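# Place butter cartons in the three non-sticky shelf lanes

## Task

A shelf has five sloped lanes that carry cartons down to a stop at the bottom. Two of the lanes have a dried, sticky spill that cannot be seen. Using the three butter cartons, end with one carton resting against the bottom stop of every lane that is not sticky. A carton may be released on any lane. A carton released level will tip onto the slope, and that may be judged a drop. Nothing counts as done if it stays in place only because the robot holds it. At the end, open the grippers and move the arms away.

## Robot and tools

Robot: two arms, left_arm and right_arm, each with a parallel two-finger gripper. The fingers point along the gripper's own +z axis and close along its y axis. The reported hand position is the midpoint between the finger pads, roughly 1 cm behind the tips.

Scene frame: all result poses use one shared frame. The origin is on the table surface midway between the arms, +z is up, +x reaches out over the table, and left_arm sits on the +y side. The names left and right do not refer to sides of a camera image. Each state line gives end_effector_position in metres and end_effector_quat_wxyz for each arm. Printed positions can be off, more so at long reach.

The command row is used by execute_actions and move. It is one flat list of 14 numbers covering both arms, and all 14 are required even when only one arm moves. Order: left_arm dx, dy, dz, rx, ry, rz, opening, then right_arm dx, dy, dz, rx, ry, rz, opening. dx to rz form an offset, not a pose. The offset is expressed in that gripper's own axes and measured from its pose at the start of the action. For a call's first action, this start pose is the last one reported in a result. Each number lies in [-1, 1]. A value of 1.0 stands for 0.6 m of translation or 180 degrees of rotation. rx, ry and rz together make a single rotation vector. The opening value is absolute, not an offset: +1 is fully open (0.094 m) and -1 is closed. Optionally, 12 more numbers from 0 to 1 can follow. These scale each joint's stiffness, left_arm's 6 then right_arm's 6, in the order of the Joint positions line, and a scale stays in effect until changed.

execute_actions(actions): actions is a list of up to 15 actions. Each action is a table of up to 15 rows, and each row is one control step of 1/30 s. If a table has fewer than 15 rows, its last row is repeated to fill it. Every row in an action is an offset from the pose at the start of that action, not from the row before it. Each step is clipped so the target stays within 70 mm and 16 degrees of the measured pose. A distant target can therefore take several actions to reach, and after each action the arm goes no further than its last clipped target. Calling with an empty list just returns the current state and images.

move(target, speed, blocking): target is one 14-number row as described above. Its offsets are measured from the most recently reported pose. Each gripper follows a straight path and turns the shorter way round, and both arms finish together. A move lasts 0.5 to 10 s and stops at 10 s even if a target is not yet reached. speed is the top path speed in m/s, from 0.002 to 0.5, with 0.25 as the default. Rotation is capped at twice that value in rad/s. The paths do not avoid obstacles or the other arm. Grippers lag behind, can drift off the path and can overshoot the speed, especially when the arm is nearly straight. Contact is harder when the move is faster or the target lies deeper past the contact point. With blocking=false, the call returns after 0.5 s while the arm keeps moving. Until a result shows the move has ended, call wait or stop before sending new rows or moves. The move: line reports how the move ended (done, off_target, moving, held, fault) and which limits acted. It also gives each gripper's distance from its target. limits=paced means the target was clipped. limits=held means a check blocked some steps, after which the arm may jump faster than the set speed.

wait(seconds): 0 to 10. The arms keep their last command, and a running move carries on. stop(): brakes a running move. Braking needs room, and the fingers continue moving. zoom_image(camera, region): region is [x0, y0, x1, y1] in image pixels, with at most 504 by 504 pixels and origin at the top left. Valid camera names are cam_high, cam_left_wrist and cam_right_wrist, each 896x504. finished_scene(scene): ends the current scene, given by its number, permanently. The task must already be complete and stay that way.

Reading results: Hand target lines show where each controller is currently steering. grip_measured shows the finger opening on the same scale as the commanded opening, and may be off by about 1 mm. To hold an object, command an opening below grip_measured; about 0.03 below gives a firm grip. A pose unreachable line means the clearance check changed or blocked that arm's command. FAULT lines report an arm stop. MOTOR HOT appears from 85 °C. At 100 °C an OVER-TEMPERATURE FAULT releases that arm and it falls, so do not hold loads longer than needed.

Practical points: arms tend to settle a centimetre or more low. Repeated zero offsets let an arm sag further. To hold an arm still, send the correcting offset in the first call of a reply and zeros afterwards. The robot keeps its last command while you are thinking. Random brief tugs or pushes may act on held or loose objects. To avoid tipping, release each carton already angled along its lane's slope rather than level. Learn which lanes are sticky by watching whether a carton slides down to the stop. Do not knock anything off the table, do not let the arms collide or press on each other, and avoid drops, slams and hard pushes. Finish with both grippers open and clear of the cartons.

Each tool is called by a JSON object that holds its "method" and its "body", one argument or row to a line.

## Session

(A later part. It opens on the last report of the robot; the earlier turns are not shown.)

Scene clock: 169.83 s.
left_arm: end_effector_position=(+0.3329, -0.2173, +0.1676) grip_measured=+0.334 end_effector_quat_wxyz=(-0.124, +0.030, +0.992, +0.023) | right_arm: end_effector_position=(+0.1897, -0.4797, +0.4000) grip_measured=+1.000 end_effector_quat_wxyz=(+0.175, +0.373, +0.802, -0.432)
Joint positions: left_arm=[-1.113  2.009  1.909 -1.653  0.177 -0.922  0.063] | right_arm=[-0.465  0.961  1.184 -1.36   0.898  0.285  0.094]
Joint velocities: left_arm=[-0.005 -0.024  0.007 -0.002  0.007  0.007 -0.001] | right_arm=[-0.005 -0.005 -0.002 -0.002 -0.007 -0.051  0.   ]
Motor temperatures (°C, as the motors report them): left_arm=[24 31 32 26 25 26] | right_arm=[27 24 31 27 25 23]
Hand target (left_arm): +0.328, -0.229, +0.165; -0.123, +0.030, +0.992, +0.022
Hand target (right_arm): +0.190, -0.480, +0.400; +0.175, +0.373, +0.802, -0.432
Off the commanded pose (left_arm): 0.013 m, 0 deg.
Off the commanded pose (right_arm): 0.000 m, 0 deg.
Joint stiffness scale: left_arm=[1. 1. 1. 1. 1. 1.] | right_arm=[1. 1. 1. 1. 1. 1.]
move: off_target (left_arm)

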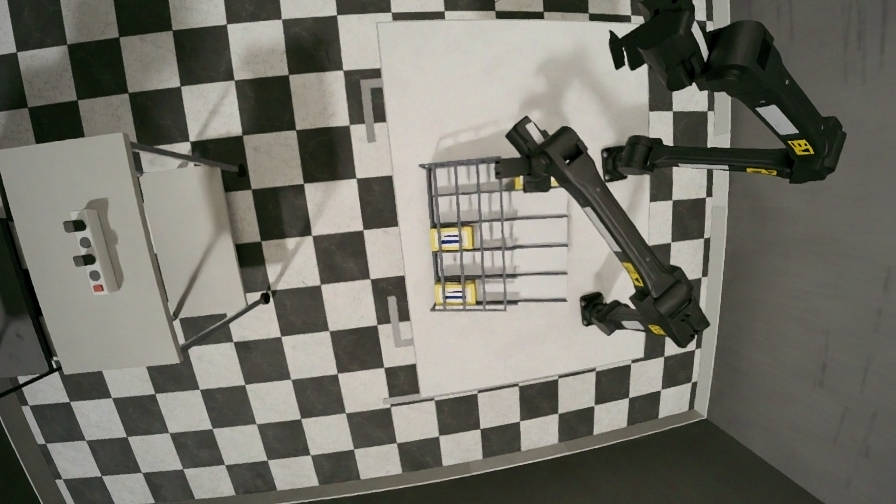

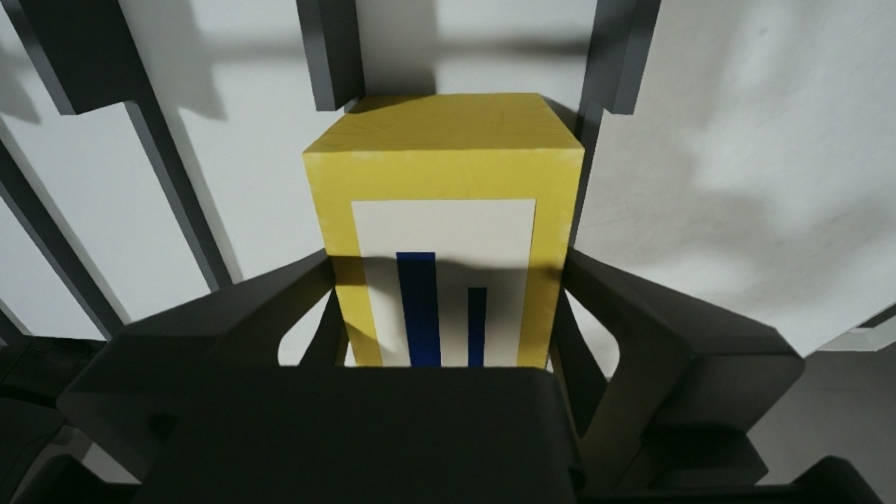

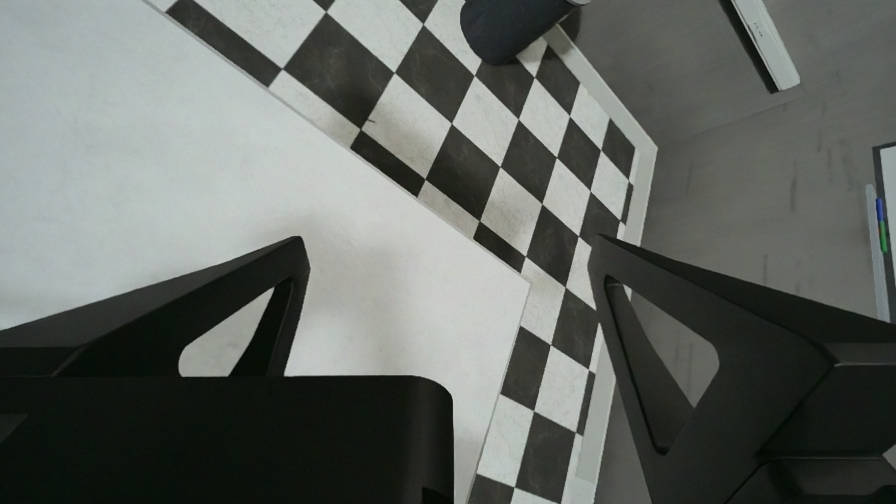

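{"method": "move", "body": {
  "target": [0,0,0,0,0,0,0.65,0,0,0,0,0,0,1]
}}

{"method": "wait", "body": {
  "seconds": 1.5
}}

Scene clock: 172.73 s.
left_arm: end_effector_position=(+0.3329, -0.2173, +0.1678) grip_measured=+0.647 end_effector_quat_wxyz=(-0.124, +0.030, +0.992, +0.023) | right_arm: end_effector_position=(+0.1897, -0.4797, +0.4000) grip_measured=+1.000 end_effector_quat_wxyz=(+0.175, +0.373, +0.802, -0.432)
Joint positions: left_arm=[-1.113  2.008  1.909 -1.653  0.177 -0.922  0.077] | right_arm=[-0.465  0.961  1.184 -1.36   0.898  0.285  0.094]
Joint velocities: left_arm=[-0.005 -0.015 -0.027 -0.002 -0.081  0.022 -0.   ] | right_arm=[-0.005 -0.005 -0.002  0.002 -0.022  0.095  0.   ]
Motor temperatures (°C, as the motors report them): left_arm=[24 31 32 26 25 26] | right_arm=[27 24 31 27 25 23]
Hand target (left_arm): +0.333, -0.217, +0.168; -0.124, +0.030, +0.992, +0.023
Hand target (right_arm): +0.190, -0.480, +0.400; +0.175, +0.373, +0.802, -0.432
Off the commanded pose (left_arm): 0.000 m, 0 deg.
Off the commanded pose (right_arm): 0.000 m, 0 deg.
Joint stiffness scale: left_arm=[1. 1. 1. 1. 1. 1.] | right_arm=[1. 1. 1. 1. 1. 1.]
move: done

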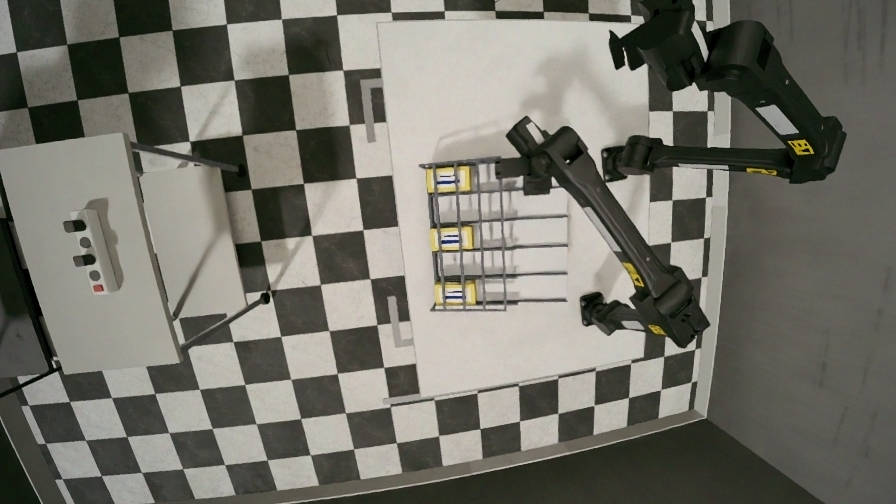

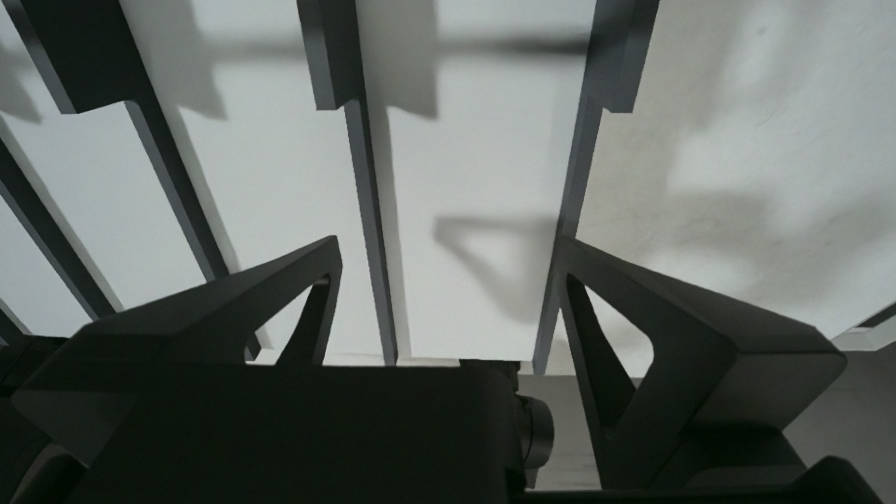

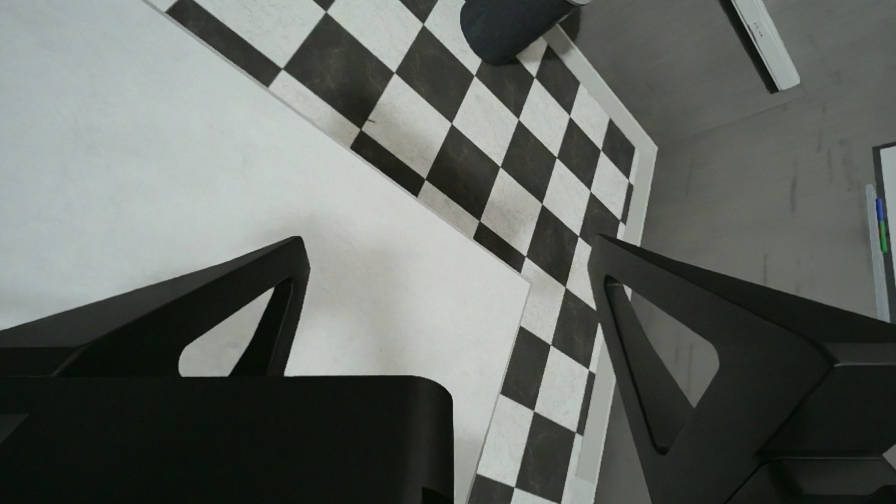

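Scene clock: 174.23 s.
left_arm: end_effector_position=(+0.3329, -0.2173, +0.1678) grip_measured=+0.647 end_effector_quat_wxyz=(-0.124, +0.030, +0.992, +0.023) | right_arm: end_effector_position=(+0.1897, -0.4797, +0.4000) grip_measured=+1.000 end_effector_quat_wxyz=(+0.175, +0.373, +0.802, -0.432)
Joint positions: left_arm=[-1.113  2.008  1.909 -1.653  0.177 -0.922  0.077] | right_arm=[-0.465  0.961  1.184 -1.36   0.898  0.285  0.094]
Joint velocities: left_arm=[-0.034 -0.015 -0.002 -0.007 -0.037 -0.022  0.   ] | right_arm=[ 0.005 -0.015 -0.012 -0.002 -0.081 -0.051  0.   ]
Motor temperatures (°C, as the motors report them): left_arm=[24 31 32 26 25 26] | right_arm=[27 24 31 27 25 23]
Hand target (left_arm): +0.333, -0.217, +0.168; -0.124, +0.030, +0.992, +0.023
Hand target (right_arm): +0.190, -0.480, +0.400; +0.175, +0.373, +0.802, -0.432
Off the commanded pose (left_arm): 0.000 m, 0 deg.
Off the commanded pose (right_arm): 0.000 m, 0 deg.
Joint stiffness scale: left_arm=[1. 1. 1. 1. 1. 1.] | right_arm=[1. 1. 1. 1. 1. 1.]
wait: 1.50 s; at rest by 0.17 s

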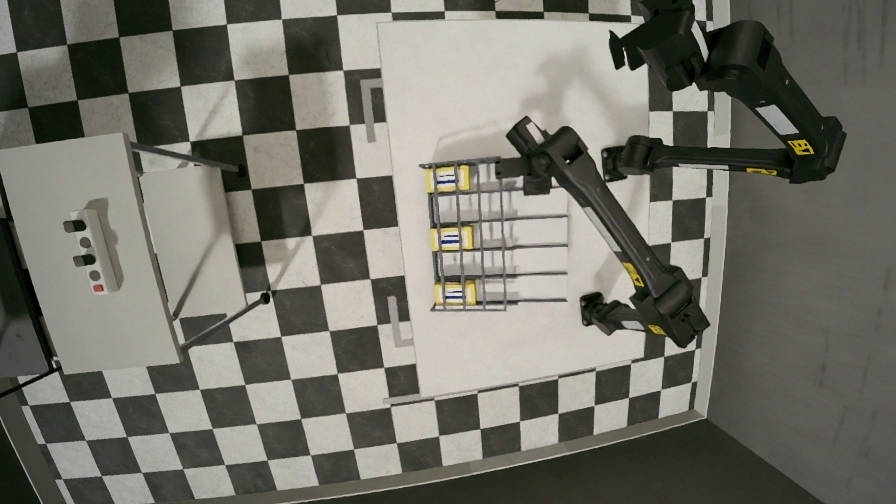

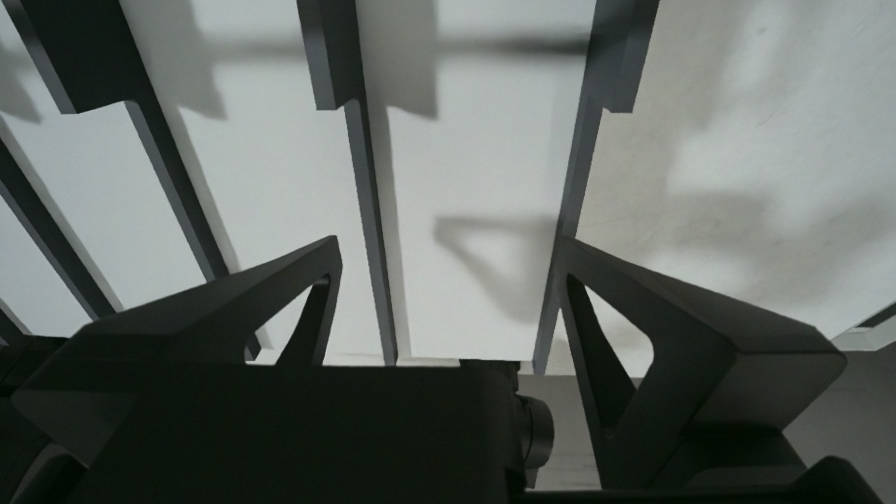

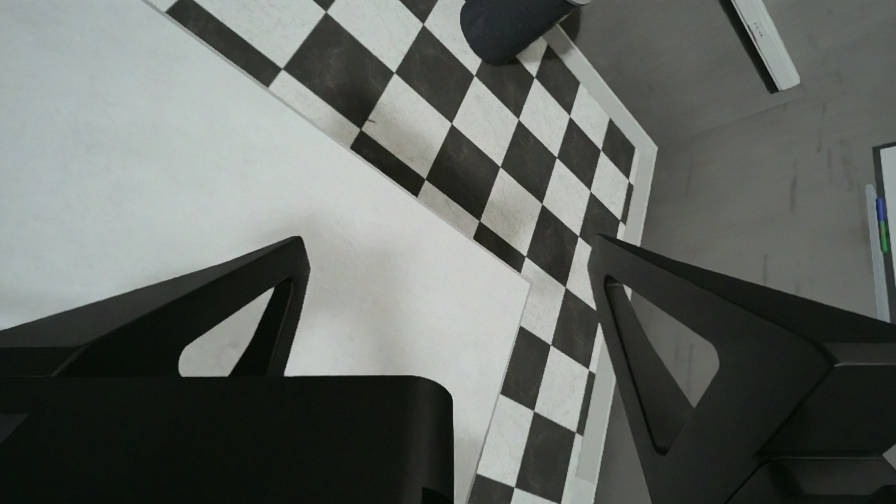

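{"method": "move", "body": {
  "target": [0.05,0.1,-0.2,0,-0.07,0,1,0,0,0,0,0,0,1]
}}

{"method": "finished_scene", "body": {
  "scene": 1
}}

Scene clock: 177.80 s.
left_arm: end_effector_position=(+0.3367, -0.1681, +0.3108) grip_measured=+1.000 end_effector_quat_wxyz=(+0.018, +0.038, +0.999, -0.028) | right_arm: end_effector_position=(+0.1897, -0.4797, +0.4000) grip_measured=+1.000 end_effector_quat_wxyz=(+0.175, +0.373, +0.802, -0.432)
Joint positions: left_arm=[-1.113  1.726  1.889 -1.667  0.003 -0.922  0.094] | right_arm=[-0.465  0.961  1.184 -1.36   0.898  0.285  0.094]
Joint velocities: left_arm=[-0.015 -0.015  0.007 -0.022  0.037  0.051  0.   ] | right_arm=[ 0.005  0.005  0.002 -0.007 -0.007  0.022  0.   ]
Motor temperatures (°C, as the motors report them): left_arm=[24 31 32 26 25 26] | right_arm=[27 24 31 27 25 23]
Hand target (left_arm): +0.338, -0.163, +0.295; +0.004, +0.032, +0.999, -0.006
Hand target (right_arm): +0.190, -0.480, +0.400; +0.175, +0.373, +0.802, -0.432
Off the commanded pose (left_arm): 0.018 m, 7 deg.
Off the commanded pose (right_arm): 0.000 m, 0 deg.
Joint stiffness scale: left_arm=[1. 1. 1. 1. 1. 1.] | right_arm=[1. 1. 1. 1. 1. 1.]
joint sent to its limit (left arm) — the command would take joint 4 (wrist pitch) past its lower limit, so that joint was sent only as far as its limit.
move: off_target (left_arm)

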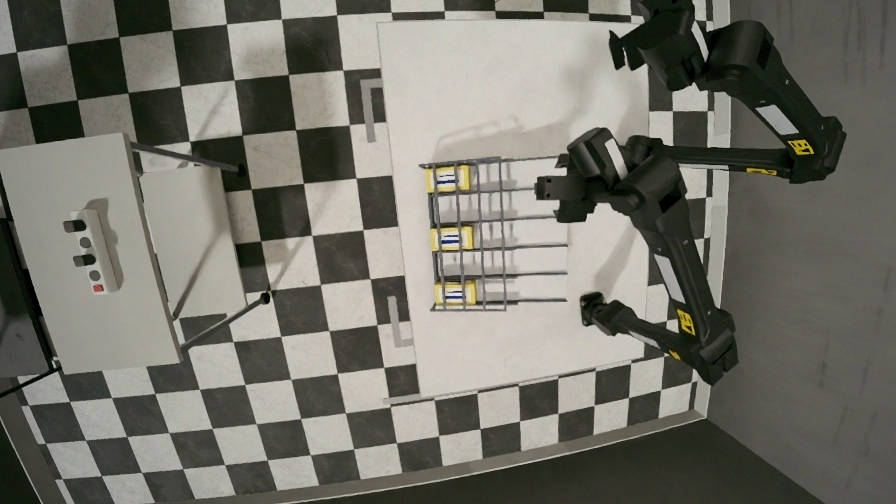

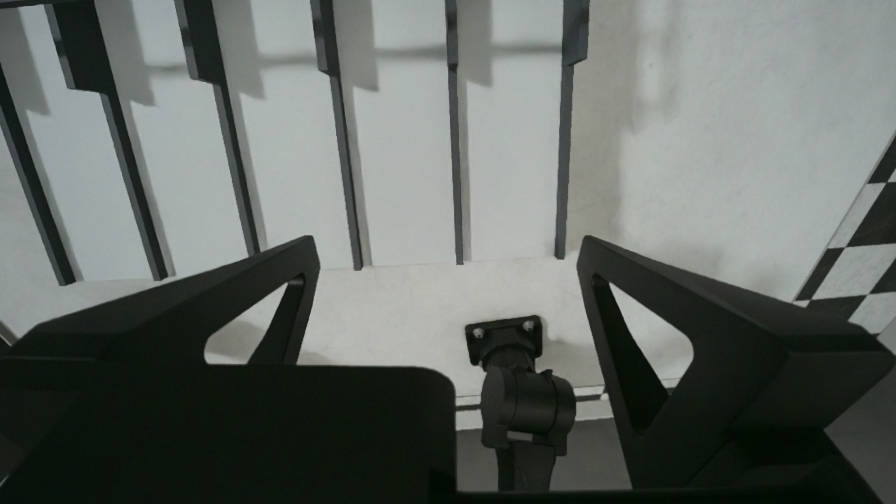

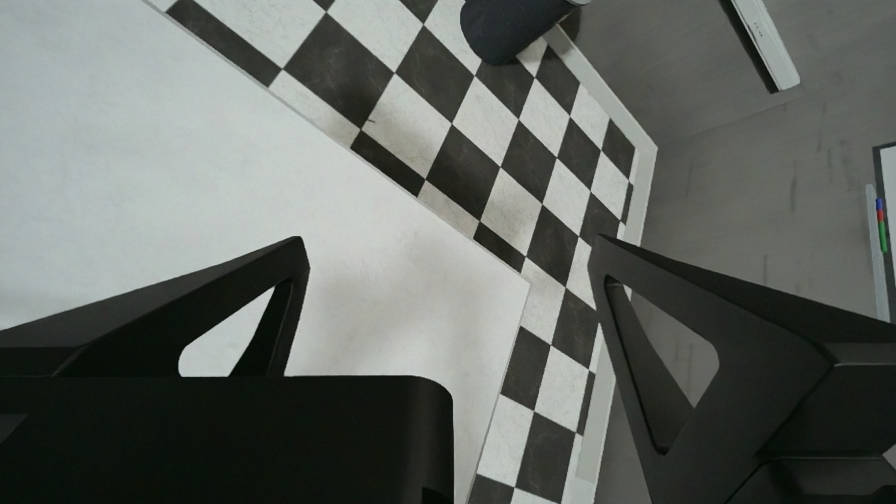

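The scene is finished: the task was done.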